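# Put the full box in the door tote, empties on desks

## Task

Find which box in the room is the full one (all others are empty). Place the full box completely inside the tote near the door, and return each empty box to its own desk. The robot must not topple or finish leaning. Anything that stays in place only because the robot is holding it does not count.

## Robot and tools

ROBOT. TidyBot++: a mobile base 0.54 m long, 0.50 m wide, 0.38 m high on four powered casters, carrying one seven-joint arm with a two-finger gripper. The shoulder sits 0.12 m ahead of the base centre at 0.68 m height. Cameras: base_camera (fixed to the front of the base, 644x364) and wrist_camera (fisheye on the hand, 644x476, looking along the hand).

FRAMES. Base frame: origin on the floor below the base centre, x forward, y left, z up. hand_pose is reported in it: the point between the finger pads, with its z axis running out along the fingers and its y axis along the line the pads close on. Odometry frame = the base frame as it was when the scene began; base_odometry heading is positive to the left, range -3.142 to 3.142. Odometry counts wheel turns only, so slip looks like travel and drift of a few cm and several degrees builds up over many moves.

execute_actions. Arguments: actions (a list holding one action, or empty to just read state and images) and cameras (list of "base_camera", "wrist_camera" or "all"; omitted or null means all, [] means none). One action may hold base, joints, speeds; its motions start together.
- base: exactly one key, a relative offset from where the base last reported itself. translate_m: metres along x, forward positive, -2 to 2. strafe_m: metres sideways, left positive, -2 to 2. rotate_rad: radians, counter-clockwise from above positive, -6.3 to 6.3. A move needing more than 8.667 s at its top speed is refused.
- joints: absolute targets by name, radians (gripper unitless). joint_1_rad any angle, positive turns the arm clockwise seen from above (opposite to rotate_rad). joint_2_rad shoulder -2.249 to 2.249. joint_3_rad any angle (about 3.14 at start). joint_4_rad elbow -2.579 to 2.579. joint_5_rad any angle. joint_6_rad wrist -2.099 to 2.099. joint_7_rad any angle; with the hand down, positive is counter-clockwise from above, and at 1.57 the fingers open toward the robot's left and right. gripper_pos 0 (open, about 85 mm gap) to 1 (closed; gap roughly 85 x (1 - gripper_pos) mm). Done tolerances: ±0.039 for joints 1-4, ±0.056 for 5-7, ±0.03 gripper. Continuous joints go the short way, so turn more than half a revolution in several steps. Any one action ends after 15 s.
- speeds: caps for this action only: translate_m and strafe_m 0.05 to 0.5 m/s, rotate_rad 0.1 to 1.57 rad/s (top value is the default).
Unknown keys or out-of-range values make the whole call refused with no motion. Parts you leave out may still be driving toward earlier targets.

ARM GEOMETRY. With joint_1_rad = 0, joint_3_rad = 3.14, joint_5_rad = 0, the arm stays in the vertical plane of the base x axis. Segment tilts from vertical (forward positive): upper arm (0.42 m) = joint_2_rad; forearm (0.31 m) = joint_2_rad - joint_4_rad; hand (0.31 m to the hand point) = that minus joint_6_rad. Hand reach forward = sum of length x sin(tilt), height above shoulder = sum of length x cos(tilt). Joints move up to 1.39 rad/s (1.22 for 5-7). Folded at start, hand down, it pokes up to 0.08 m past the base front with the elbow up to 1.15 m high. A downward hand reaches at most about 0.94 m high, only near the base. Closed fingertips extend about 20 mm beyond the hand point.

wait: seconds, 0 to 10; commands nothing and returns the same state and images.
zoom_image: camera ("base_camera" or "wrist_camera") and region [x0, y0, x1, y1] in pixels of that camera's latest full image, origin top-left, at most 504 by 504.
read_manual: section, only "licences"; gives licence text, no motion.
finished_scene: scene, the integer number of the scene being ended; irreversible, and it reports whether the task succeeded. The goal must hold on its own at that moment.

RESULT LINES. base_status and joint_status describe how the last accepted action ended: "done" (for the base, wheels turned the commanded amount, even if slipping or blocked short); "off_target" (stopped away from target, may still push); "contact_stop"/"time_out" (target dropped, holding in place; base contact_stop means something pushed it after arrival); "not_followed" plus "joint command not followed" and a "cause:" line (self-collision check withheld arm targets; the gripper still acts, and withheld targets may be retried later). on_its_own lists motion you did not command. joint_positions, gripper_pos (for a close to 1: "done" means empty fingers, "off_target" means something is gripped at the shown reading), hand_pose, base_odometry, base_tilt in degrees (forward/right positive when leaning that way, about 1 degree fixed bias). motor_effort: percent of max, positive toward higher joint values, peak in brackets; noisy and biased. pictures names the cameras in image order. Warnings: ARM HIT (arm struck base or itself), torque warnings/faults (a fault freezes the arm and gripper 10 s and skips the rest of the call; the base keeps going), MOTOR HOT (from 60 °C), OVER-TEMPERATURE FAULT at 75 °C with "limit_stop_at_motor_heat" in joint_status (resend the target).

PRACTICE. Friction and load leave the hand a cm or two off, more when extended or carrying; correct by sending last command + (wanted - read). When holding something, never command a joint to its current reading, as the arm may sink. Trust camera images over hand_pose. Avoid: driving the base while the arm is caught on something high (0.8 m or above) since it can tip; sideways shoves on a raised hand; driving the base into obstacles (it keeps pushing until timeout); hitting the floor with the fingers; dropping, slamming or hard pushing objects; holding loads long enough to overheat. Backing away or retracting the arm clears a lean. The simulation keeps running while you think, holding your last command; a loose object may occasionally get nudged. Shorter robot motion is better.

Each tool is called after ">>>" as name([rows], argument=value, ...), one row to a line, values as JSON.

## Session

>>> execute_actions(actions=[])

Scene clock: 0.00 s.
base_odometry: x=+0.000 y=+0.000 heading=+0.000 (m, m, rad; odometry frame)
base_tilt: forward=-0.4 right=-0.1 (deg)
base_status: not commanded
joint_positions: joint_1_rad=+0.020 joint_2_rad=-0.311 joint_3_rad=+3.115 joint_4_rad=-2.530 joint_5_rad=-0.021 joint_6_rad=-0.869 joint_7_rad=+1.576 gripper_pos=+0.000
joint_status: not commanded
motor_effort: joint_1_rad=+0 joint_2_rad=-3 joint_3_rad=+1 joint_4_rad=+14 joint_5_rad=-1 joint_6_rad=+1 joint_7_rad=+0 (%)
hand_pose: x=+0.2575 y=+0.0064 z=+0.5818 quat_wxyz=(-0.004, +1.000, -0.001, +0.027) (m; base frame)
pictures: base_camera, wrist_camera
Images, in order (width x height): base_camera 644x364, wrist_camera 644x476.

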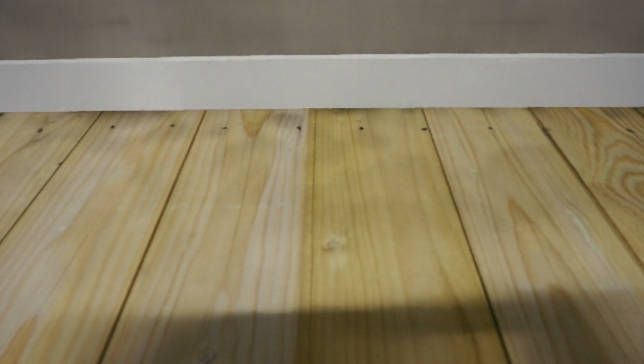

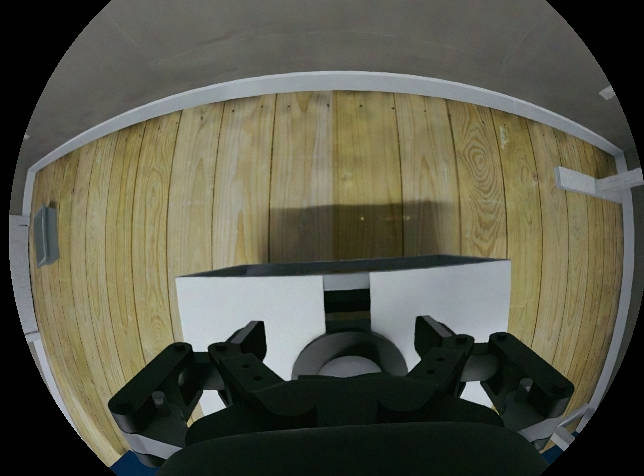

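>>> execute_actions([
  {"base":{"rotate_rad":3.14},"joints":{"joint_6_rad":0.2}},
])

Scene clock: 3.57 s.
base_odometry: x=+0.000 y=+0.000 heading=+3.140 (m, m, rad; odometry frame)
base_tilt: forward=-0.5 right=-0.1 (deg)
base_status: done
joint_positions: joint_1_rad=+0.020 joint_2_rad=-0.311 joint_3_rad=+3.115 joint_4_rad=-2.528 joint_5_rad=-0.021 joint_6_rad=+0.198 joint_7_rad=+1.576 gripper_pos=+0.000
joint_status: all done
motor_effort: joint_1_rad=+1(0) joint_2_rad=-7(7) joint_3_rad=+1(2) joint_4_rad=+18(18) joint_5_rad=-1(3) joint_6_rad=+9(8) joint_7_rad=+0(0) (%)
hand_pose: x=+0.5214 y=+0.0030 z=+0.7580 quat_wxyz=(+0.000, +0.847, -0.003, +0.532) (m; base frame)
pictures: base_camera, wrist_camera
camera_calibration (this result's frames):
wrist_camera: T_world_to_cam=[[-0.00863723, -0.999372, -0.034361, 0.0378845], [-0.44139, 0.0346438, -0.896647, 0.9693], [0.897274, 0.00742205, -0.441412, 0.00568024], [0, 0, 0, 1]] pos_world=[0.423069, 0.0042383, 0.872928]
Images, in order (width x height): base_camera 644x364, wrist_camera 644x476.

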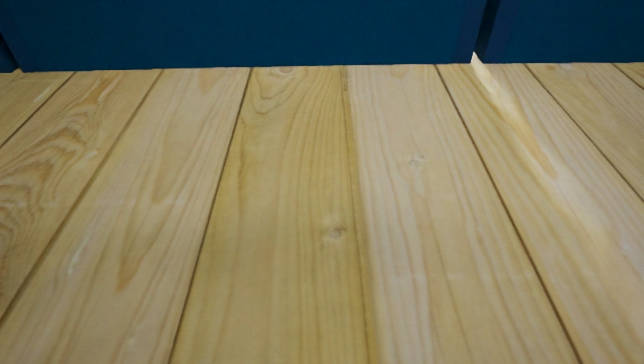

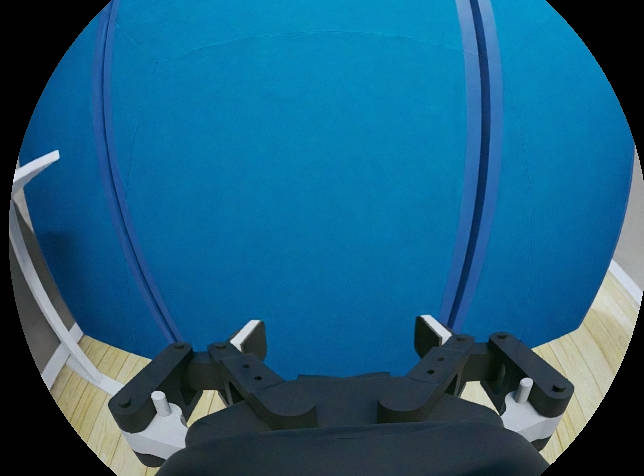

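>>> execute_actions([
  {"base":{"rotate_rad":1.57}},
])

>>> execute_actions([
  {"base":{"rotate_rad":3.14}},
])

Scene clock: 6.10 s.
base_odometry: x=+0.000 y=+0.000 heading=-1.573 (m, m, rad; odometry frame)
base_tilt: forward=-0.5 right=-0.1 (deg)
base_status: done
joint_positions: joint_1_rad=+0.020 joint_2_rad=-0.311 joint_3_rad=+3.115 joint_4_rad=-2.528 joint_5_rad=-0.021 joint_6_rad=+0.198 joint_7_rad=+1.576 gripper_pos=+0.000
joint_status: not commanded
motor_effort: joint_1_rad=+1(2) joint_2_rad=-6(8) joint_3_rad=+1(2) joint_4_rad=+19(18) joint_5_rad=+0(1) joint_6_rad=+8(9) joint_7_rad=+0(0) (%)
hand_pose: x=+0.5214 y=+0.0030 z=+0.7580 quat_wxyz=(+0.000, +0.847, -0.003, +0.532) (m; base frame)
pictures: base_camera, wrist_camera
camera_calibration (this result's frames):
wrist_camera: T_world_to_cam=[[-0.00863689, -0.999372, -0.0343612, 0.0378846], [-0.44139, 0.0346438, -0.896646, 0.9693], [0.897274, 0.00742246, -0.441412, 0.00568053], [0, 0, 0, 1]] pos_world=[0.423069, 0.00423844, 0.872928]
Images, in order (width x height): base_camera 644x364, wrist_camera 644x476.

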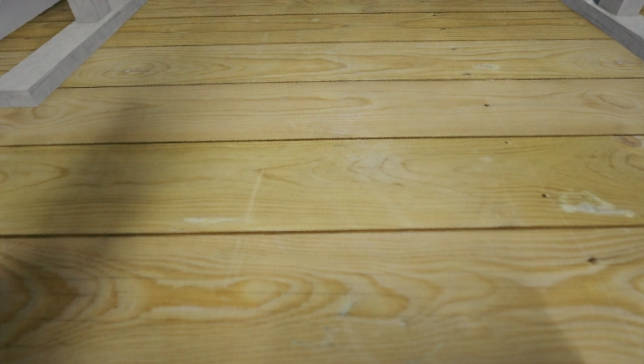

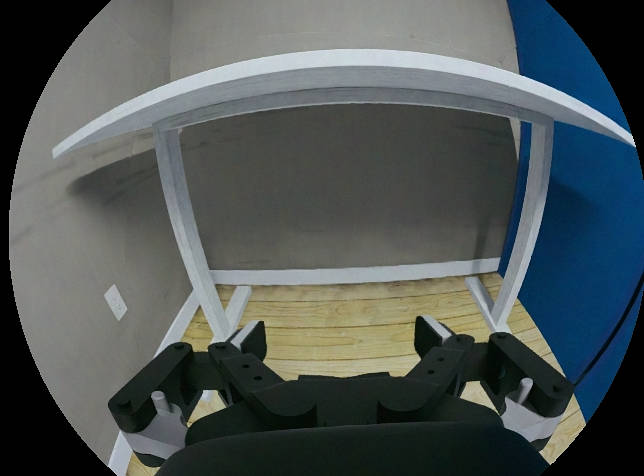

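Scene clock: 9.43 s.
base_odometry: x=+0.000 y=+0.000 heading=+1.567 (m, m, rad; odometry frame)
base_tilt: forward=-0.4 right=-0.1 (deg)
base_status: done
joint_positions: joint_1_rad=+0.020 joint_2_rad=-0.311 joint_3_rad=+3.115 joint_4_rad=-2.528 joint_5_rad=-0.021 joint_6_rad=+0.198 joint_7_rad=+1.576 gripper_pos=+0.000
joint_status: not commanded
motor_effort: joint_1_rad=+1(0) joint_2_rad=-7(7) joint_3_rad=+1(2) joint_4_rad=+18(19) joint_5_rad=-1(1) joint_6_rad=+9(8) joint_7_rad=+0(0) (%)
hand_pose: x=+0.5214 y=+0.0030 z=+0.7580 quat_wxyz=(+0.000, +0.847, -0.003, +0.532) (m; base frame)
pictures: base_camera, wrist_camera
camera_calibration (this result's frames):
wrist_camera: T_world_to_cam=[[-0.00863709, -0.999372, -0.0343612, 0.0378847], [-0.44139, 0.034644, -0.896646, 0.9693], [0.897274, 0.00742228, -0.441412, 0.00568047], [0, 0, 0, 1]] pos_world=[0.423069, 0.00423836, 0.872928]
Images, in order (width x height): base_camera 644x364, wrist_camera 644x476.

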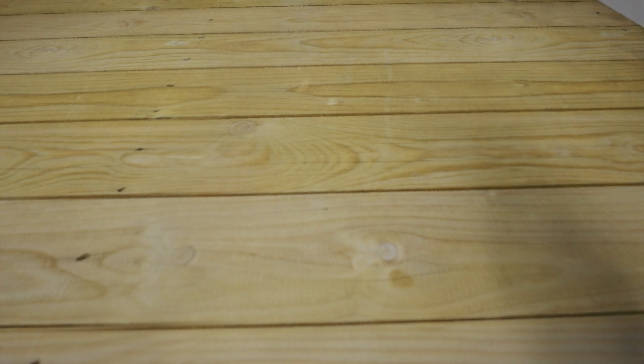

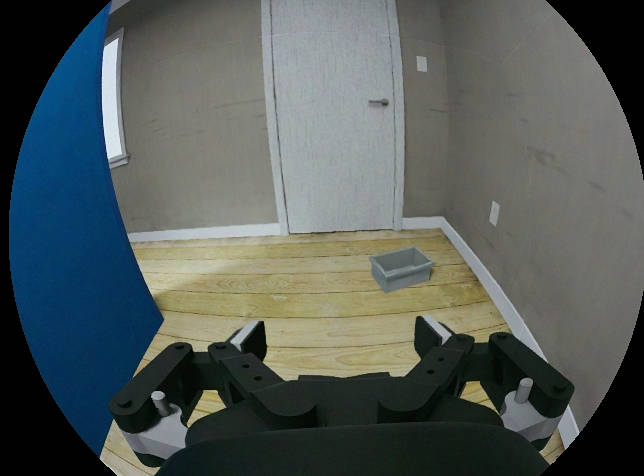

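>>> execute_actions([
  {"base":{"translate_m":1.8},"joints":{"joint_1_rad":-1.2,"joint_6_rad":0.0}},
])

Scene clock: 14.70 s.
base_odometry: x=+0.006 y=+1.800 heading=+1.567 (m, m, rad; odometry frame)
base_tilt: forward=-0.5 right=-0.1 (deg)
base_status: done
joint_positions: joint_1_rad=-1.185 joint_2_rad=-0.311 joint_3_rad=+3.115 joint_4_rad=-2.528 joint_5_rad=-0.021 joint_6_rad=+0.025 joint_7_rad=+1.576 gripper_pos=+0.000
joint_status: all done
motor_effort: joint_1_rad=+1(1) joint_2_rad=-6(7) joint_3_rad=+1(1) joint_4_rad=+18(19) joint_5_rad=+0(1) joint_6_rad=+8(10) joint_7_rad=+0(0) (%)
hand_pose: x=+0.2499 y=+0.3513 z=+0.7117 quat_wxyz=(-0.260, +0.734, +0.502, +0.376) (m; base frame)
pictures: base_camera, wrist_camera
camera_calibration (this result's frames):
wrist_camera: T_world_to_cam=[[0.928395, -0.370064, -0.0336885, -0.0736885], [-0.243693, -0.537896, -0.80702, 0.883784], [0.280528, 0.757444, -0.589562, 0.222369], [0, 0, 0, 1]] pos_world=[0.221403, 0.279682, 0.841849]
Images, in order (width x height): base_camera 644x364, wrist_camera 644x476.

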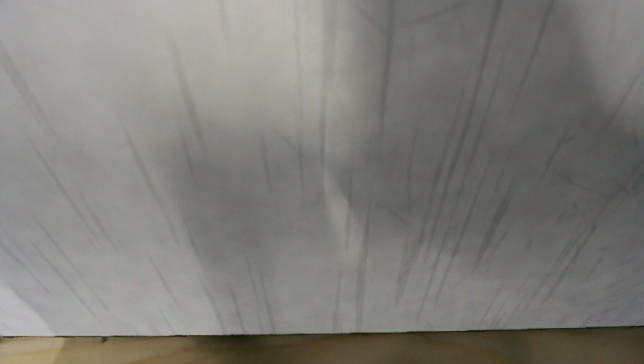

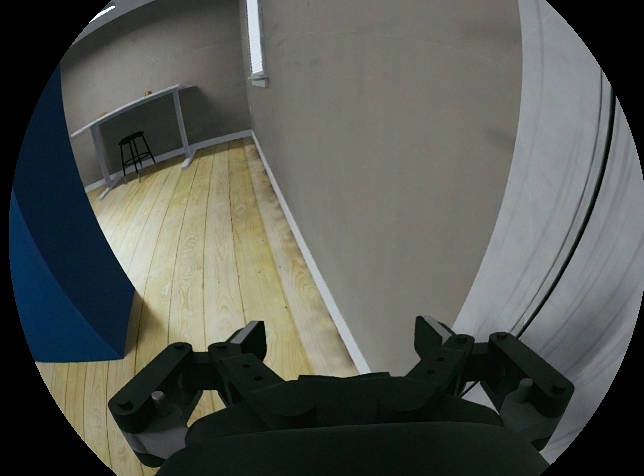

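>>> execute_actions([
  {"base":{"translate_m":-0.25},"joints":{"joint_1_rad":0.0,"joint_6_rad":0.4}},
], cameras=[])

>>> execute_actions([
  {"base":{"rotate_rad":1.57}},
])

Scene clock: 17.47 s.
base_odometry: x=+0.005 y=+1.550 heading=+1.568 (m, m, rad; odometry frame)
base_tilt: forward=-0.4 right=-0.1 (deg)
base_status: done
joint_positions: joint_1_rad=-0.015 joint_2_rad=-0.312 joint_3_rad=+3.115 joint_4_rad=-2.528 joint_5_rad=-0.021 joint_6_rad=+0.376 joint_7_rad=+1.576 gripper_pos=+0.000
joint_status: all done
motor_effort: joint_1_rad=+1(1) joint_2_rad=-6(8) joint_3_rad=+1(3) joint_4_rad=+19(19) joint_5_rad=+0(1) joint_6_rad=+9(9) joint_7_rad=+0(0) (%)
hand_pose: x=+0.5403 y=+0.0169 z=+0.8100 quat_wxyz=(-0.010, +0.796, +0.010, +0.605) (m; base frame)
pictures: none
No camera images: the call's "cameras" was empty. Leave "cameras" out to get every camera's image.

Scene clock: 19.80 s.
base_odometry: x=+0.005 y=+1.550 heading=+3.138 (m, m, rad; odometry frame)
base_tilt: forward=-0.5 right=-0.1 (deg)
base_status: done
joint_positions: joint_1_rad=-0.013 joint_2_rad=-0.312 joint_3_rad=+3.115 joint_4_rad=-2.528 joint_5_rad=-0.021 joint_6_rad=+0.376 joint_7_rad=+1.576 gripper_pos=+0.000
joint_status: not commanded
motor_effort: joint_1_rad=+1(0) joint_2_rad=-7(8) joint_3_rad=+1(3) joint_4_rad=+18(19) joint_5_rad=+0(0) joint_6_rad=+9(9) joint_7_rad=+1(0) (%)
hand_pose: x=+0.5404 y=+0.0161 z=+0.8102 quat_wxyz=(-0.010, +0.796, +0.010, +0.606) (m; base frame)
pictures: base_camera, wrist_camera
camera_calibration (this result's frames):
wrist_camera: T_world_to_cam=[[0.0281937, -0.999016, -0.0342353, 0.0328417], [-0.275902, 0.0251412, -0.960857, 0.986725], [0.960772, 0.0365357, -0.274921, -0.158078], [0, 0, 0, 1]] pos_world=[0.423191, 0.0137774, 0.905767]
Images, in order (width x height): base_camera 644x364, wrist_camera 644x476.

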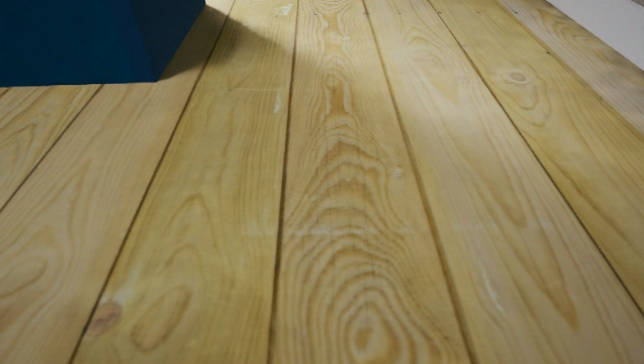

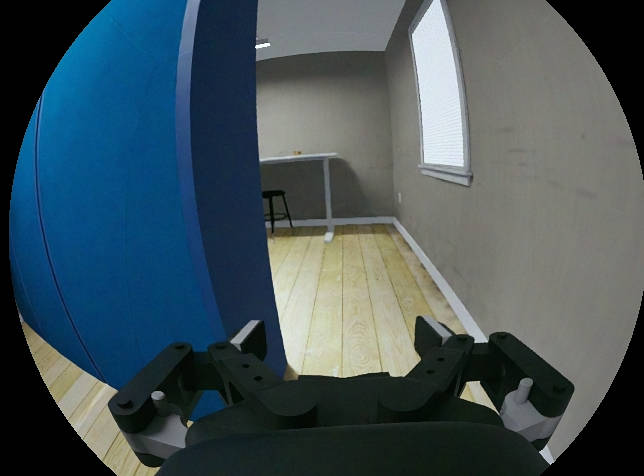

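>>> execute_actions([
  {"base":{"strafe_m":-0.18},"joints":{"joint_6_rad":0.2}},
], cameras=[])

>>> execute_actions([
  {"base":{"translate_m":1.9},"joints":{"joint_1_rad":-0.7}},
])

Scene clock: 21.77 s.
base_odometry: x=+0.006 y=+1.730 heading=+3.138 (m, m, rad; odometry frame)
base_tilt: forward=-0.4 right=-0.1 (deg)
base_status: done
joint_positions: joint_1_rad=-0.012 joint_2_rad=-0.312 joint_3_rad=+3.115 joint_4_rad=-2.530 joint_5_rad=-0.021 joint_6_rad=+0.209 joint_7_rad=+1.576 gripper_pos=+0.000
joint_status: all done
motor_effort: joint_1_rad=+1(1) joint_2_rad=-6(7) joint_3_rad=+1(3) joint_4_rad=+19(20) joint_5_rad=+0(1) joint_6_rad=+8(10) joint_7_rad=+0(0) (%)
hand_pose: x=+0.5218 y=+0.0157 z=+0.7601 quat_wxyz=(-0.009, +0.844, +0.010, +0.536) (m; base frame)
pictures: none
No camera images: the call's "cameras" was empty. Leave "cameras" out to get every camera's image.

Scene clock: 26.93 s.
base_odometry: x=-1.895 y=+1.737 heading=+3.138 (m, m, rad; odometry frame)
base_tilt: forward=-0.5 right=-0.1 (deg)
base_status: done
joint_positions: joint_1_rad=-0.685 joint_2_rad=-0.312 joint_3_rad=+3.115 joint_4_rad=-2.530 joint_5_rad=-0.021 joint_6_rad=+0.209 joint_7_rad=+1.576 gripper_pos=+0.000
joint_status: all done
motor_effort: joint_1_rad=+1(1) joint_2_rad=-7(8) joint_3_rad=+1(2) joint_4_rad=+18(20) joint_5_rad=-1(1) joint_6_rad=+9(9) joint_7_rad=+0(0) (%)
hand_pose: x=+0.4241 y=+0.2634 z=+0.7602 quat_wxyz=(-0.185, +0.793, +0.288, +0.503) (m; base frame)
pictures: base_camera, wrist_camera
camera_calibration (this result's frames):
wrist_camera: T_world_to_cam=[[0.640973, -0.766795, -0.03434, -0.0394827], [-0.352448, -0.254282, -0.900622, 0.960704], [0.681861, 0.589378, -0.433244, 0.0238631], [0, 0, 0, 1]] pos_world=[0.347634, 0.19995, 0.874214]
Images, in order (width x height): base_camera 644x364, wrist_camera 644x476.

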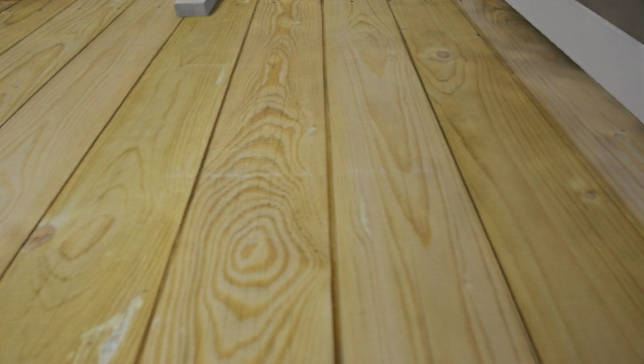

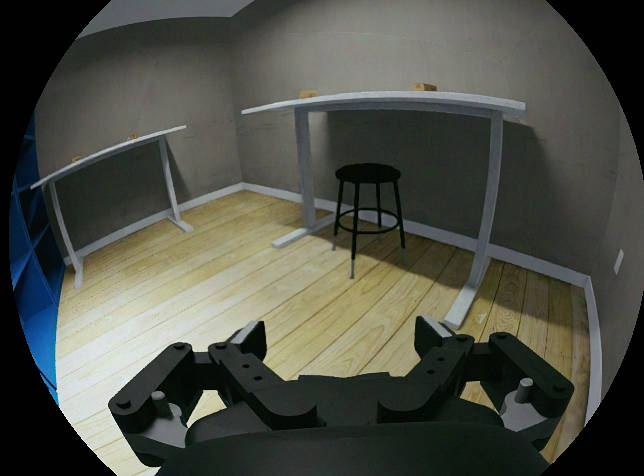

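>>> execute_actions([
  {"joints":{"joint_1_rad":-0.9,"joint_4_rad":-1.2,"joint_6_rad":-1.2}},
])

Scene clock: 29.73 s.
base_odometry: x=-1.895 y=+1.737 heading=+3.138 (m, m, rad; odometry frame)
base_tilt: forward=-0.5 right=-0.1 (deg)
base_status: not commanded
joint_positions: joint_1_rad=-0.882 joint_2_rad=-0.312 joint_3_rad=+3.115 joint_4_rad=-1.220 joint_5_rad=-0.021 joint_6_rad=-1.176 joint_7_rad=+1.576 gripper_pos=+0.000
joint_status: all done
motor_effort: joint_1_rad=+0(1) joint_2_rad=-7(11) joint_3_rad=+1(1) joint_4_rad=+18(24) joint_5_rad=-1(0) joint_6_rad=+8(9) joint_7_rad=+0(0) (%)
hand_pose: x=+0.3501 y=+0.3139 z=+1.1226 quat_wxyz=(-0.226, +0.773, +0.384, +0.451) (m; base frame)
pictures: base_camera, wrist_camera
camera_calibration (this result's frames):
wrist_camera: T_world_to_cam=[[0.793652, -0.607423, -0.0339717, -0.0447314], [-0.326894, -0.37869, -0.865872, 1.26489], [0.513086, 0.698306, -0.499111, 0.300442], [0, 0, 0, 1]] pos_world=[0.294835, 0.242031, 1.24367]
Images, in order (width x height): base_camera 644x364, wrist_camera 644x476.

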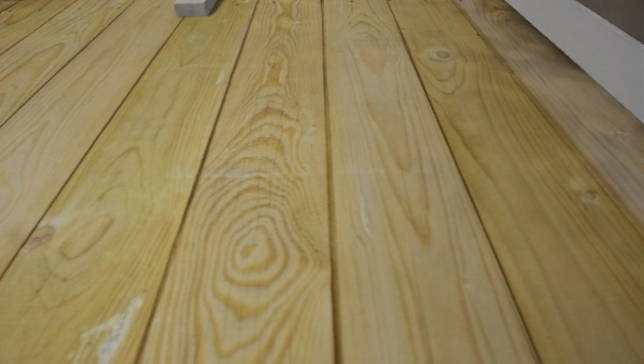

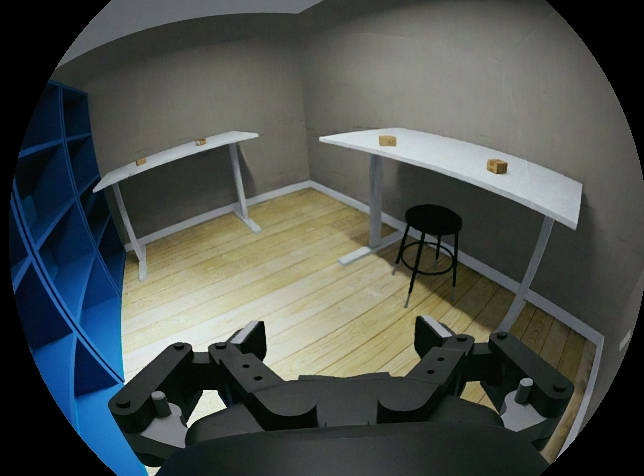

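>>> execute_actions([
  {"base":{"translate_m":0.45},"joints":{"joint_1_rad":0.0}},
], cameras=[])

>>> execute_actions([
  {"base":{"strafe_m":0.55}},
])

Scene clock: 32.73 s.
base_odometry: x=-2.345 y=+1.738 heading=+3.138 (m, m, rad; odometry frame)
base_tilt: forward=-0.4 right=-0.1 (deg)
base_status: done
joint_positions: joint_1_rad=-0.015 joint_2_rad=-0.305 joint_3_rad=+3.115 joint_4_rad=-1.220 joint_5_rad=-0.021 joint_6_rad=-1.177 joint_7_rad=+1.576 gripper_pos=+0.000
joint_status: all done
motor_effort: joint_1_rad=+0(2) joint_2_rad=-7(11) joint_3_rad=+1(3) joint_4_rad=+18(20) joint_5_rad=-1(1) joint_6_rad=+8(9) joint_7_rad=+0(0) (%)
hand_pose: x=+0.5107 y=+0.0268 z=+1.1196 quat_wxyz=(-0.016, +0.865, +0.023, +0.501) (m; base frame)
pictures: none
No camera images: the call's "cameras" was empty. Leave "cameras" out to get every camera's image.

Scene clock: 35.20 s.
base_odometry: x=-2.347 y=+1.188 heading=+3.138 (m, m, rad; odometry frame)
base_tilt: forward=-0.5 right=-0.1 (deg)
base_status: done
joint_positions: joint_1_rad=-0.013 joint_2_rad=-0.305 joint_3_rad=+3.115 joint_4_rad=-1.220 joint_5_rad=-0.021 joint_6_rad=-1.178 joint_7_rad=+1.576 gripper_pos=+0.000
joint_status: not commanded
motor_effort: joint_1_rad=+1(2) joint_2_rad=-6(7) joint_3_rad=+1(3) joint_4_rad=+19(18) joint_5_rad=-1(2) joint_6_rad=+8(8) joint_7_rad=+0(0) (%)
hand_pose: x=+0.5107 y=+0.0263 z=+1.1196 quat_wxyz=(-0.015, +0.865, +0.023, +0.500) (m; base frame)
pictures: base_camera, wrist_camera
camera_calibration (this result's frames):
wrist_camera: T_world_to_cam=[[0.0483796, -0.998243, -0.0342076, 0.044119], [-0.50745, 0.00493395, -0.861667, 1.28329], [0.860322, 0.0590458, -0.50632, 0.264907], [0, 0, 0, 1]] pos_world=[0.421167, 0.0220681, 1.24141]
Images, in order (width x height): base_camera 644x364, wrist_camera 644x476.

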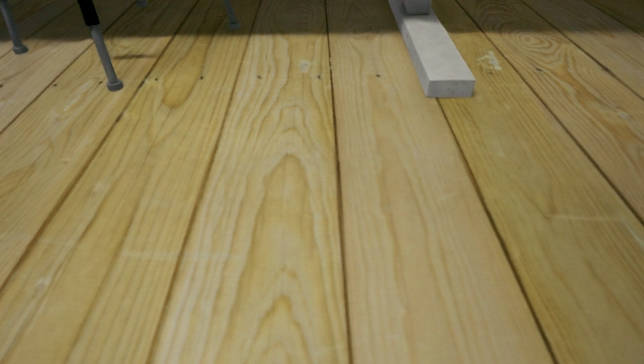

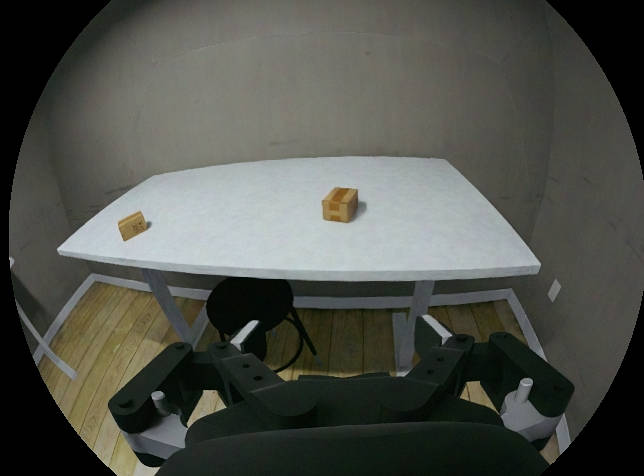

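>>> execute_actions([
  {"joints":{"joint_1_rad":0.0,"joint_2_rad":0.3,"joint_4_rad":-1.09,"joint_6_rad":-0.71}},
])

Scene clock: 37.77 s.
base_odometry: x=-2.347 y=+1.188 heading=+3.138 (m, m, rad; odometry frame)
base_tilt: forward=-0.4 right=-0.1 (deg)
base_status: not commanded
joint_positions: joint_1_rad=-0.013 joint_2_rad=+0.292 joint_3_rad=+3.115 joint_4_rad=-1.112 joint_5_rad=-0.021 joint_6_rad=-0.730 joint_7_rad=+1.576 gripper_pos=+0.000
joint_status: all done
motor_effort: joint_1_rad=+0(1) joint_2_rad=-30(33) joint_3_rad=+1(0) joint_4_rad=+22(23) joint_5_rad=-1(3) joint_6_rad=+8(8) joint_7_rad=+0(1) (%)
hand_pose: x=+0.8123 y=+0.0306 z=+0.9711 quat_wxyz=(-0.021, +0.876, +0.014, +0.482) (m; base frame)
pictures: base_camera, wrist_camera
camera_calibration (this result's frames):
wrist_camera: T_world_to_cam=[[0.0379294, -0.997834, -0.0537417, 0.0562014], [-0.543091, 0.0245603, -0.839314, 1.31506], [0.838817, 0.0610214, -0.540984, -0.0189492], [0, 0, 0, 1]] pos_world=[0.72796, 0.0249378, 1.09652]
Images, in order (width x height): base_camera 644x364, wrist_camera 644x476.

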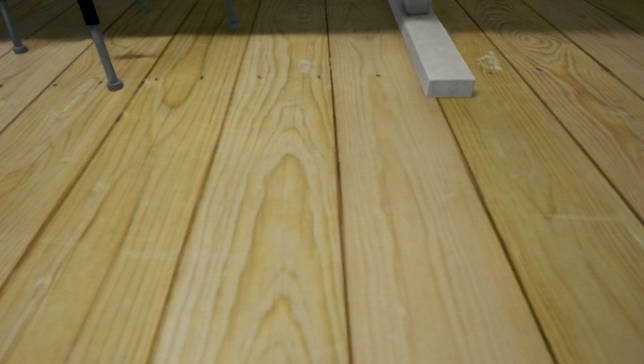

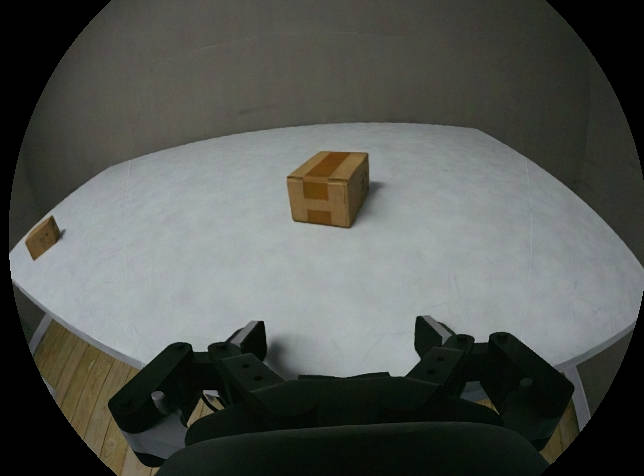

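>>> execute_actions([
  {"base":{"rotate_rad":-0.29},"joints":{"joint_2_rad":0.27}},
], cameras=[])

>>> execute_actions([
  {"base":{"strafe_m":0.30}},
])

Scene clock: 40.03 s.
base_odometry: x=-2.347 y=+1.188 heading=+2.848 (m, m, rad; odometry frame)
base_tilt: forward=-0.4 right=+0.0 (deg)
base_status: done
joint_positions: joint_1_rad=+0.004 joint_2_rad=+0.278 joint_3_rad=+3.117 joint_4_rad=-1.110 joint_5_rad=-0.021 joint_6_rad=-0.730 joint_7_rad=+1.576 gripper_pos=+0.000
joint_status: all done
motor_effort: joint_1_rad=+1(3) joint_2_rad=-29(32) joint_3_rad=+0(3) joint_4_rad=+22(23) joint_5_rad=-1(2) joint_6_rad=+8(8) joint_7_rad=+0(0) (%)
hand_pose: x=+0.8090 y=+0.0172 z=+0.9817 quat_wxyz=(-0.016, +0.872, +0.006, +0.489) (m; base frame)
pictures: none
No camera images: the call's "cameras" was empty. Leave "cameras" out to get every camera's image.

Scene clock: 41.97 s.
base_odometry: x=-2.434 y=+0.901 heading=+2.848 (m, m, rad; odometry frame)
base_tilt: forward=-0.5 right=-0.1 (deg)
base_status: done
joint_positions: joint_1_rad=-0.003 joint_2_rad=+0.278 joint_3_rad=+3.117 joint_4_rad=-1.110 joint_5_rad=-0.021 joint_6_rad=-0.730 joint_7_rad=+1.576 gripper_pos=+0.000
joint_status: not commanded
motor_effort: joint_1_rad=+0(3) joint_2_rad=-30(30) joint_3_rad=+0(2) joint_4_rad=+22(22) joint_5_rad=-1(2) joint_6_rad=+8(8) joint_7_rad=+0(0) (%)
hand_pose: x=+0.8088 y=+0.0222 z=+0.9817 quat_wxyz=(-0.018, +0.872, +0.009, +0.489) (m; base frame)
pictures: base_camera, wrist_camera
camera_calibration (this result's frames):
wrist_camera: T_world_to_cam=[[0.0265, -0.998249, -0.0528772, 0.0569617], [-0.529536, 0.0308468, -0.847727, 1.31941], [0.847874, 0.0504651, -0.527791, -0.0298053], [0, 0, 0, 1]] pos_world=[0.722435, 0.0176666, 1.10578]
Images, in order (width x height): base_camera 644x364, wrist_camera 644x476.

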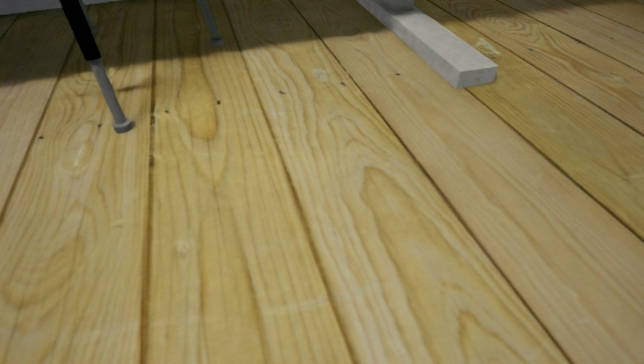

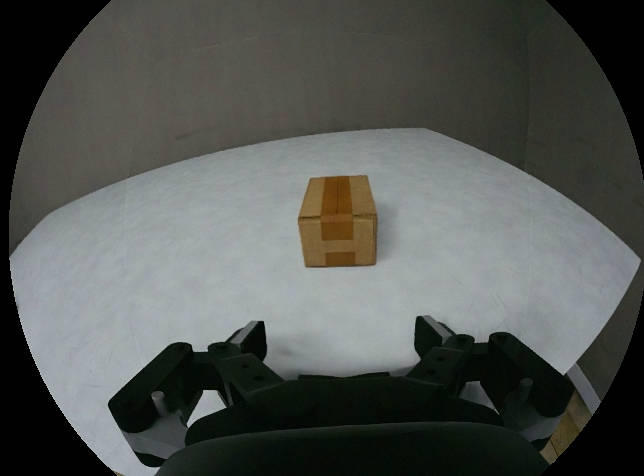

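>>> execute_actions([
  {"base":{"translate_m":0.145},"speeds":{"translate_m":0.15}},
])

Scene clock: 44.07 s.
base_odometry: x=-2.572 y=+0.943 heading=+2.848 (m, m, rad; odometry frame)
base_tilt: forward=-0.5 right=-0.1 (deg)
base_status: done
joint_positions: joint_1_rad=-0.003 joint_2_rad=+0.273 joint_3_rad=+3.117 joint_4_rad=-1.109 joint_5_rad=-0.021 joint_6_rad=-0.730 joint_7_rad=+1.576 gripper_pos=+0.000
joint_status: not commanded
motor_effort: joint_1_rad=+1(0) joint_2_rad=-30(32) joint_3_rad=+0(0) joint_4_rad=+22(23) joint_5_rad=-2(1) joint_6_rad=+8(9) joint_7_rad=+0(0) (%)
hand_pose: x=+0.8073 y=+0.0222 z=+0.9858 quat_wxyz=(-0.018, +0.870, +0.009, +0.492) (m; base frame)
pictures: base_camera, wrist_camera
camera_calibration (this result's frames):
wrist_camera: T_world_to_cam=[[0.0268191, -0.998247, -0.0527523, 0.0568309], [-0.524086, 0.0308964, -0.851105, 1.32104], [0.851243, 0.0504727, -0.522339, -0.0344775], [0, 0, 0, 1]] pos_world=[0.720165, 0.0176561, 1.10933]
Images, in order (width x height): base_camera 644x364, wrist_camera 644x476.

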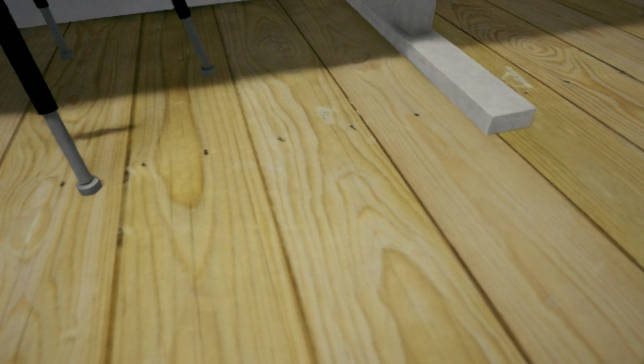

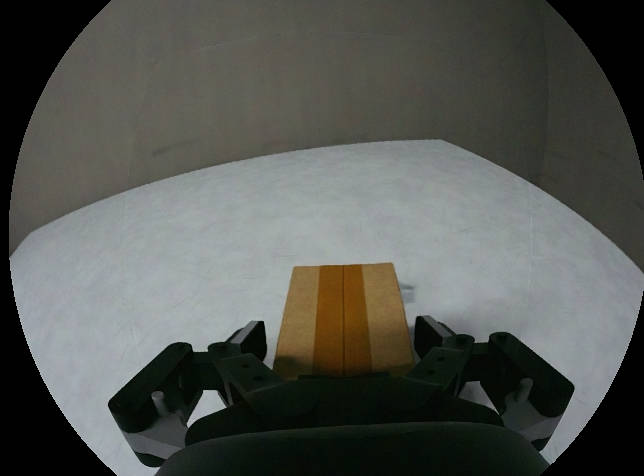

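>>> execute_actions([
  {"joints":{"gripper_pos":1.0}},
], cameras=[])

>>> execute_actions([
  {"joints":{"joint_2_rad":0.22}},
])

Scene clock: 45.37 s.
base_odometry: x=-2.572 y=+0.943 heading=+2.848 (m, m, rad; odometry frame)
base_tilt: forward=-0.4 right=-0.1 (deg)
base_status: not commanded
joint_positions: joint_1_rad=-0.003 joint_2_rad=+0.271 joint_3_rad=+3.117 joint_4_rad=-1.108 joint_5_rad=-0.021 joint_6_rad=-0.730 joint_7_rad=+1.576 gripper_pos=+0.290
joint_status: gripper_pos off_target (ended at +0.290, target +1.000)
motor_effort: joint_1_rad=+1(0) joint_2_rad=-28(30) joint_3_rad=+0(0) joint_4_rad=+20(21) joint_5_rad=-1(2) joint_6_rad=+7(8) joint_7_rad=+0(0) (%)
hand_pose: x=+0.8070 y=+0.0222 z=+0.9880 quat_wxyz=(-0.018, +0.869, +0.009, +0.494) (m; base frame)
pictures: none
No camera images: the call's "cameras" was empty. Leave "cameras" out to get every camera's image.

Scene clock: 46.27 s.
base_odometry: x=-2.572 y=+0.943 heading=+2.848 (m, m, rad; odometry frame)
base_tilt: forward=-0.4 right=-0.1 (deg)
base_status: not commanded
joint_positions: joint_1_rad=-0.003 joint_2_rad=+0.226 joint_3_rad=+3.117 joint_4_rad=-1.107 joint_5_rad=-0.021 joint_6_rad=-0.730 joint_7_rad=+1.576 gripper_pos=+0.290
joint_status: all done
motor_effort: joint_1_rad=+1(0) joint_2_rad=-27(31) joint_3_rad=+0(0) joint_4_rad=+21(23) joint_5_rad=-1(2) joint_6_rad=+8(9) joint_7_rad=+0(0) (%)
hand_pose: x=+0.7925 y=+0.0222 z=+1.0195 quat_wxyz=(-0.018, +0.858, +0.009, +0.514) (m; base frame)
pictures: base_camera, wrist_camera
camera_calibration (this result's frames):
wrist_camera: T_world_to_cam=[[0.0294016, -0.998237, -0.0515612, 0.055697], [-0.481011, 0.0310883, -0.876163, 1.33329], [0.876221, 0.0505621, -0.479249, -0.0679481], [0, 0, 0, 1]] pos_world=[0.699228, 0.0175846, 1.13849]
Images, in order (width x height): base_camera 644x364, wrist_camera 644x476.

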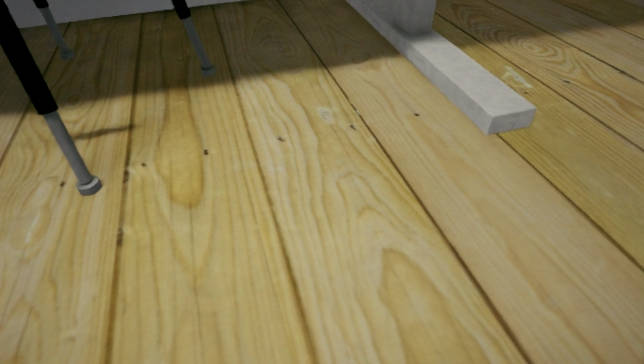

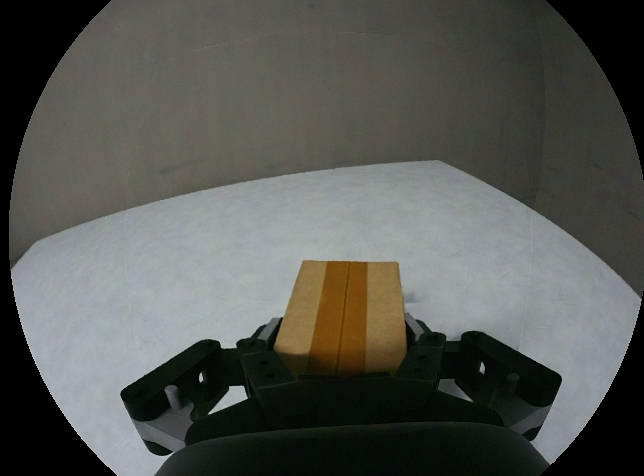

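>>> execute_actions([
  {"joints":{"joint_2_rad":0.265}},
], cameras=[])

>>> execute_actions([
  {"joints":{"gripper_pos":0.0}},
], cameras=[])

>>> execute_actions([
  {"base":{"translate_m":-0.3},"joints":{"joint_2_rad":0.15}},
], cameras=[])

>>> execute_actions([
  {"base":{"rotate_rad":0.29}},
], cameras=[])

>>> execute_actions([
  {"base":{"strafe_m":0.75}},
])

Scene clock: 47.47 s.
base_odometry: x=-2.572 y=+0.943 heading=+2.848 (m, m, rad; odometry frame)
base_tilt: forward=-0.4 right=-0.1 (deg)
base_status: not commanded
joint_positions: joint_1_rad=-0.003 joint_2_rad=+0.263 joint_3_rad=+3.117 joint_4_rad=-1.107 joint_5_rad=-0.021 joint_6_rad=-0.730 joint_7_rad=+1.576 gripper_pos=+0.290
joint_status: all done
motor_effort: joint_1_rad=+1(1) joint_2_rad=-30(30) joint_3_rad=+0(0) joint_4_rad=+23(23) joint_5_rad=-1(1) joint_6_rad=+9(9) joint_7_rad=+0(0) (%)
hand_pose: x=+0.8045 y=+0.0222 z=+0.9942 quat_wxyz=(-0.018, +0.867, +0.009, +0.498) (m; base frame)
pictures: none
No camera images: the call's "cameras" was empty. Leave "cameras" out to get every camera's image.

Scene clock: 48.57 s.
base_odometry: x=-2.572 y=+0.943 heading=+2.848 (m, m, rad; odometry frame)
base_tilt: forward=-0.4 right=-0.1 (deg)
base_status: not commanded
joint_positions: joint_1_rad=-0.003 joint_2_rad=+0.263 joint_3_rad=+3.117 joint_4_rad=-1.107 joint_5_rad=-0.021 joint_6_rad=-0.730 joint_7_rad=+1.576 gripper_pos=+0.000
joint_status: all done
motor_effort: joint_1_rad=+1(1) joint_2_rad=-29(30) joint_3_rad=+0(0) joint_4_rad=+22(22) joint_5_rad=-1(0) joint_6_rad=+8(9) joint_7_rad=+0(0) (%)
hand_pose: x=+0.8045 y=+0.0222 z=+0.9942 quat_wxyz=(-0.018, +0.867, +0.009, +0.498) (m; base frame)
pictures: none
No camera images: the call's "cameras" was empty. Leave "cameras" out to get every camera's image.

Scene clock: 50.53 s.
base_odometry: x=-2.285 y=+0.856 heading=+2.848 (m, m, rad; odometry frame)
base_tilt: forward=-0.5 right=-0.1 (deg)
base_status: done
joint_positions: joint_1_rad=-0.003 joint_2_rad=+0.146 joint_3_rad=+3.117 joint_4_rad=-1.103 joint_5_rad=-0.021 joint_6_rad=-0.729 joint_7_rad=+1.576 gripper_pos=+0.000
joint_status: all done
motor_effort: joint_1_rad=+1(1) joint_2_rad=-24(34) joint_3_rad=+0(1) joint_4_rad=+22(23) joint_5_rad=-2(1) joint_6_rad=+9(9) joint_7_rad=+0(0) (%)
hand_pose: x=+0.7636 y=+0.0220 z=+1.0742 quat_wxyz=(-0.018, +0.835, +0.010, +0.549) (m; base frame)
pictures: none
No camera images: the call's "cameras" was empty. Leave "cameras" out to get every camera's image.

Scene clock: 51.80 s.
base_odometry: x=-2.285 y=+0.856 heading=+3.138 (m, m, rad; odometry frame)
base_tilt: forward=-0.4 right=-0.1 (deg)
base_status: done
joint_positions: joint_1_rad=-0.008 joint_2_rad=+0.146 joint_3_rad=+3.114 joint_4_rad=-1.103 joint_5_rad=-0.021 joint_6_rad=-0.729 joint_7_rad=+1.576 gripper_pos=+0.000
joint_status: not commanded
motor_effort: joint_1_rad=+0(4) joint_2_rad=-25(25) joint_3_rad=+0(4) joint_4_rad=+21(22) joint_5_rad=-1(2) joint_6_rad=+9(9) joint_7_rad=+0(0) (%)
hand_pose: x=+0.7634 y=+0.0271 z=+1.0742 quat_wxyz=(-0.020, +0.835, +0.013, +0.549) (m; base frame)
pictures: none
No camera images: the call's "cameras" was empty. Leave "cameras" out to get every camera's image.

Scene clock: 54.67 s.
base_odometry: x=-2.287 y=+0.106 heading=+3.138 (m, m, rad; odometry frame)
base_tilt: forward=-0.4 right=-0.1 (deg)
base_status: done
joint_positions: joint_1_rad=-0.005 joint_2_rad=+0.146 joint_3_rad=+3.114 joint_4_rad=-1.103 joint_5_rad=-0.021 joint_6_rad=-0.729 joint_7_rad=+1.576 gripper_pos=+0.000
joint_status: not commanded
motor_effort: joint_1_rad=+1(3) joint_2_rad=-25(25) joint_3_rad=+1(2) joint_4_rad=+22(21) joint_5_rad=+0(1) joint_6_rad=+9(9) joint_7_rad=+0(0) (%)
hand_pose: x=+0.7634 y=+0.0253 z=+1.0742 quat_wxyz=(-0.019, +0.835, +0.012, +0.549) (m; base frame)
pictures: base_camera, wrist_camera
camera_calibration (this result's frames):
wrist_camera: T_world_to_cam=[[0.038922, -0.998005, -0.0497051, 0.0532765], [-0.406181, 0.029646, -0.913312, 1.35005], [0.912963, 0.0557372, -0.404217, -0.125199], [0, 0, 0, 1]] pos_world=[0.660593, 0.0201248, 1.18506]
Images, in order (width x height): base_camera 644x364, wrist_camera 644x476.

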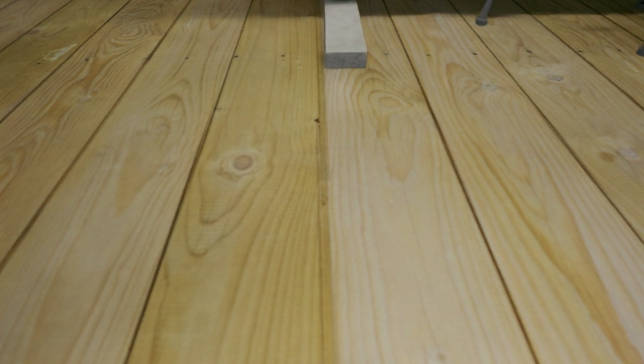

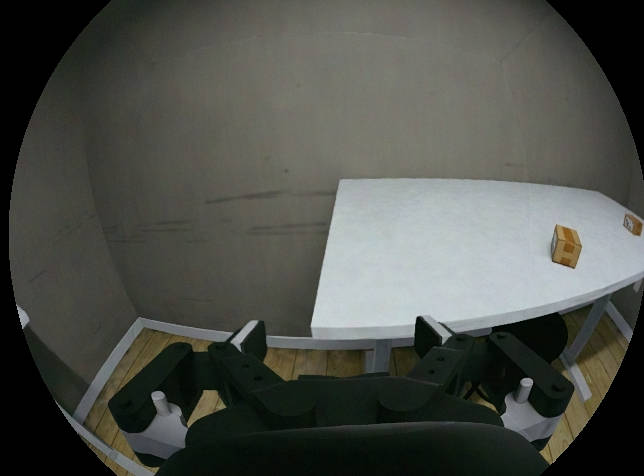

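>>> execute_actions([
  {"base":{"strafe_m":-0.48},"joints":{"joint_2_rad":0.22}},
])

Scene clock: 57.47 s.
base_odometry: x=-2.286 y=+0.586 heading=+3.139 (m, m, rad; odometry frame)
base_tilt: forward=-0.4 right=-0.1 (deg)
base_status: done
joint_positions: joint_1_rad=+0.001 joint_2_rad=+0.222 joint_3_rad=+3.114 joint_4_rad=-1.103 joint_5_rad=-0.021 joint_6_rad=-0.728 joint_7_rad=+1.576 gripper_pos=+0.000
joint_status: all done
motor_effort: joint_1_rad=+0(4) joint_2_rad=-27(30) joint_3_rad=+0(2) joint_4_rad=+22(23) joint_5_rad=-1(2) joint_6_rad=+8(9) joint_7_rad=+0(0) (%)
hand_pose: x=+0.7918 y=+0.0213 z=+1.0246 quat_wxyz=(-0.018, +0.855, +0.009, +0.518) (m; base frame)
pictures: base_camera, wrist_camera
camera_calibration (this result's frames):
wrist_camera: T_world_to_cam=[[0.0288983, -0.998222, -0.052131, 0.0561091], [-0.472882, 0.0322951, -0.880534, 1.33553], [0.880652, 0.0500977, -0.471108, -0.0767609], [0, 0, 0, 1]] pos_world=[0.697528, 0.0167237, 1.14274]
Images, in order (width x height): base_camera 644x364, wrist_camera 644x476.

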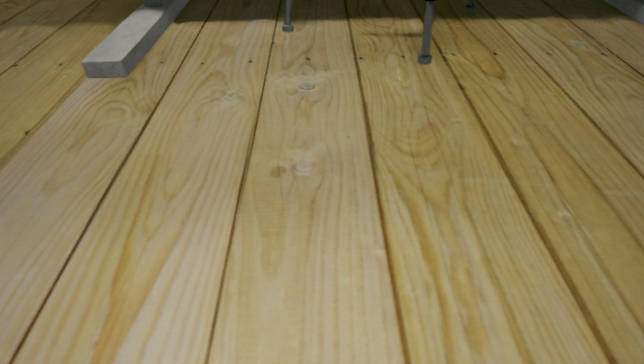

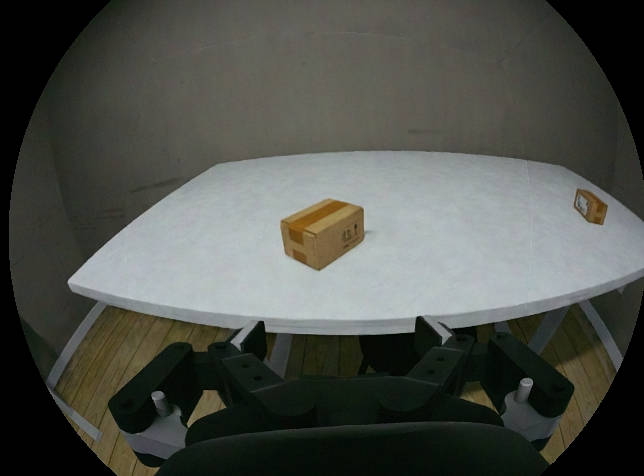

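>>> execute_actions([
  {"base":{"rotate_rad":-0.7}},
], cameras=[])

>>> execute_actions([
  {"base":{"translate_m":-0.13}},
], cameras=[])

>>> execute_actions([
  {"base":{"strafe_m":0.66},"speeds":{"strafe_m":0.3}},
])

Scene clock: 60.20 s.
base_odometry: x=-2.286 y=+0.586 heading=+2.439 (m, m, rad; odometry frame)
base_tilt: forward=-0.4 right=-0.1 (deg)
base_status: done
joint_positions: joint_1_rad=+0.008 joint_2_rad=+0.222 joint_3_rad=+3.116 joint_4_rad=-1.103 joint_5_rad=-0.021 joint_6_rad=-0.728 joint_7_rad=+1.576 gripper_pos=+0.000
joint_status: not commanded
motor_effort: joint_1_rad=+1(3) joint_2_rad=-28(30) joint_3_rad=+0(4) joint_4_rad=+21(22) joint_5_rad=-1(2) joint_6_rad=+8(9) joint_7_rad=+0(0) (%)
hand_pose: x=+0.7920 y=+0.0154 z=+1.0246 quat_wxyz=(-0.016, +0.855, +0.005, +0.518) (m; base frame)
pictures: none
No camera images: the call's "cameras" was empty. Leave "cameras" out to get every camera's image.

Scene clock: 61.60 s.
base_odometry: x=-2.187 y=+0.502 heading=+2.438 (m, m, rad; odometry frame)
base_tilt: forward=-0.4 right=+0.0 (deg)
base_status: done
joint_positions: joint_1_rad=+0.008 joint_2_rad=+0.214 joint_3_rad=+3.116 joint_4_rad=-1.102 joint_5_rad=-0.021 joint_6_rad=-0.728 joint_7_rad=+1.576 gripper_pos=+0.000
joint_status: not commanded
motor_effort: joint_1_rad=+1(0) joint_2_rad=-27(32) joint_3_rad=+0(0) joint_4_rad=+21(24) joint_5_rad=-1(1) joint_6_rad=+8(9) joint_7_rad=+0(0) (%)
hand_pose: x=+0.7893 y=+0.0154 z=+1.0302 quat_wxyz=(-0.016, +0.853, +0.005, +0.521) (m; base frame)
pictures: none
No camera images: the call's "cameras" was empty. Leave "cameras" out to get every camera's image.

Scene clock: 64.77 s.
base_odometry: x=-2.613 y=-0.002 heading=+2.438 (m, m, rad; odometry frame)
base_tilt: forward=-0.4 right=-0.1 (deg)
base_status: done
joint_positions: joint_1_rad=+0.004 joint_2_rad=+0.214 joint_3_rad=+3.116 joint_4_rad=-1.102 joint_5_rad=-0.021 joint_6_rad=-0.728 joint_7_rad=+1.576 gripper_pos=+0.000
joint_status: not commanded
motor_effort: joint_1_rad=+1(3) joint_2_rad=-27(27) joint_3_rad=+1(3) joint_4_rad=+22(21) joint_5_rad=+0(3) joint_6_rad=+8(9) joint_7_rad=+0(0) (%)
hand_pose: x=+0.7892 y=+0.0179 z=+1.0302 quat_wxyz=(-0.016, +0.853, +0.007, +0.521) (m; base frame)
pictures: base_camera, wrist_camera
camera_calibration (this result's frames):
wrist_camera: T_world_to_cam=[[0.0239742, -0.998393, -0.0513449, 0.0561545], [-0.465177, 0.0343202, -0.884552, 1.33735], [0.884893, 0.0450909, -0.463607, -0.0826452], [0, 0, 0, 1]] pos_world=[0.693892, 0.0138926, 1.14753]
Images, in order (width x height): base_camera 644x364, wrist_camera 644x476.

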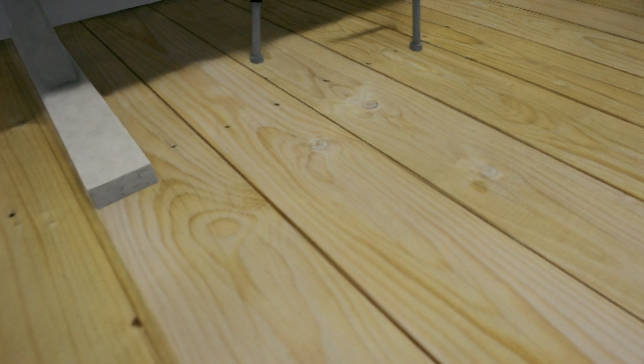

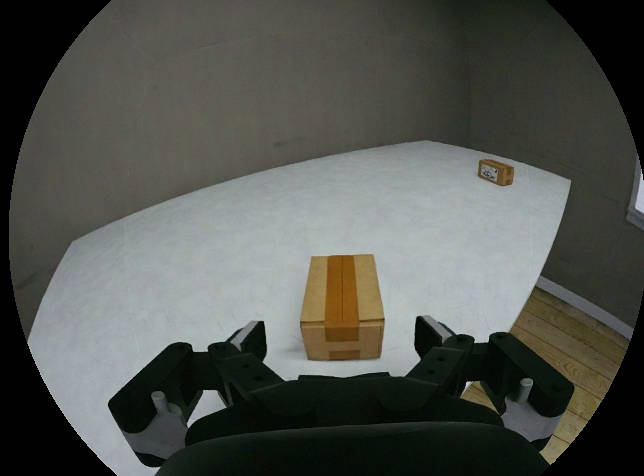

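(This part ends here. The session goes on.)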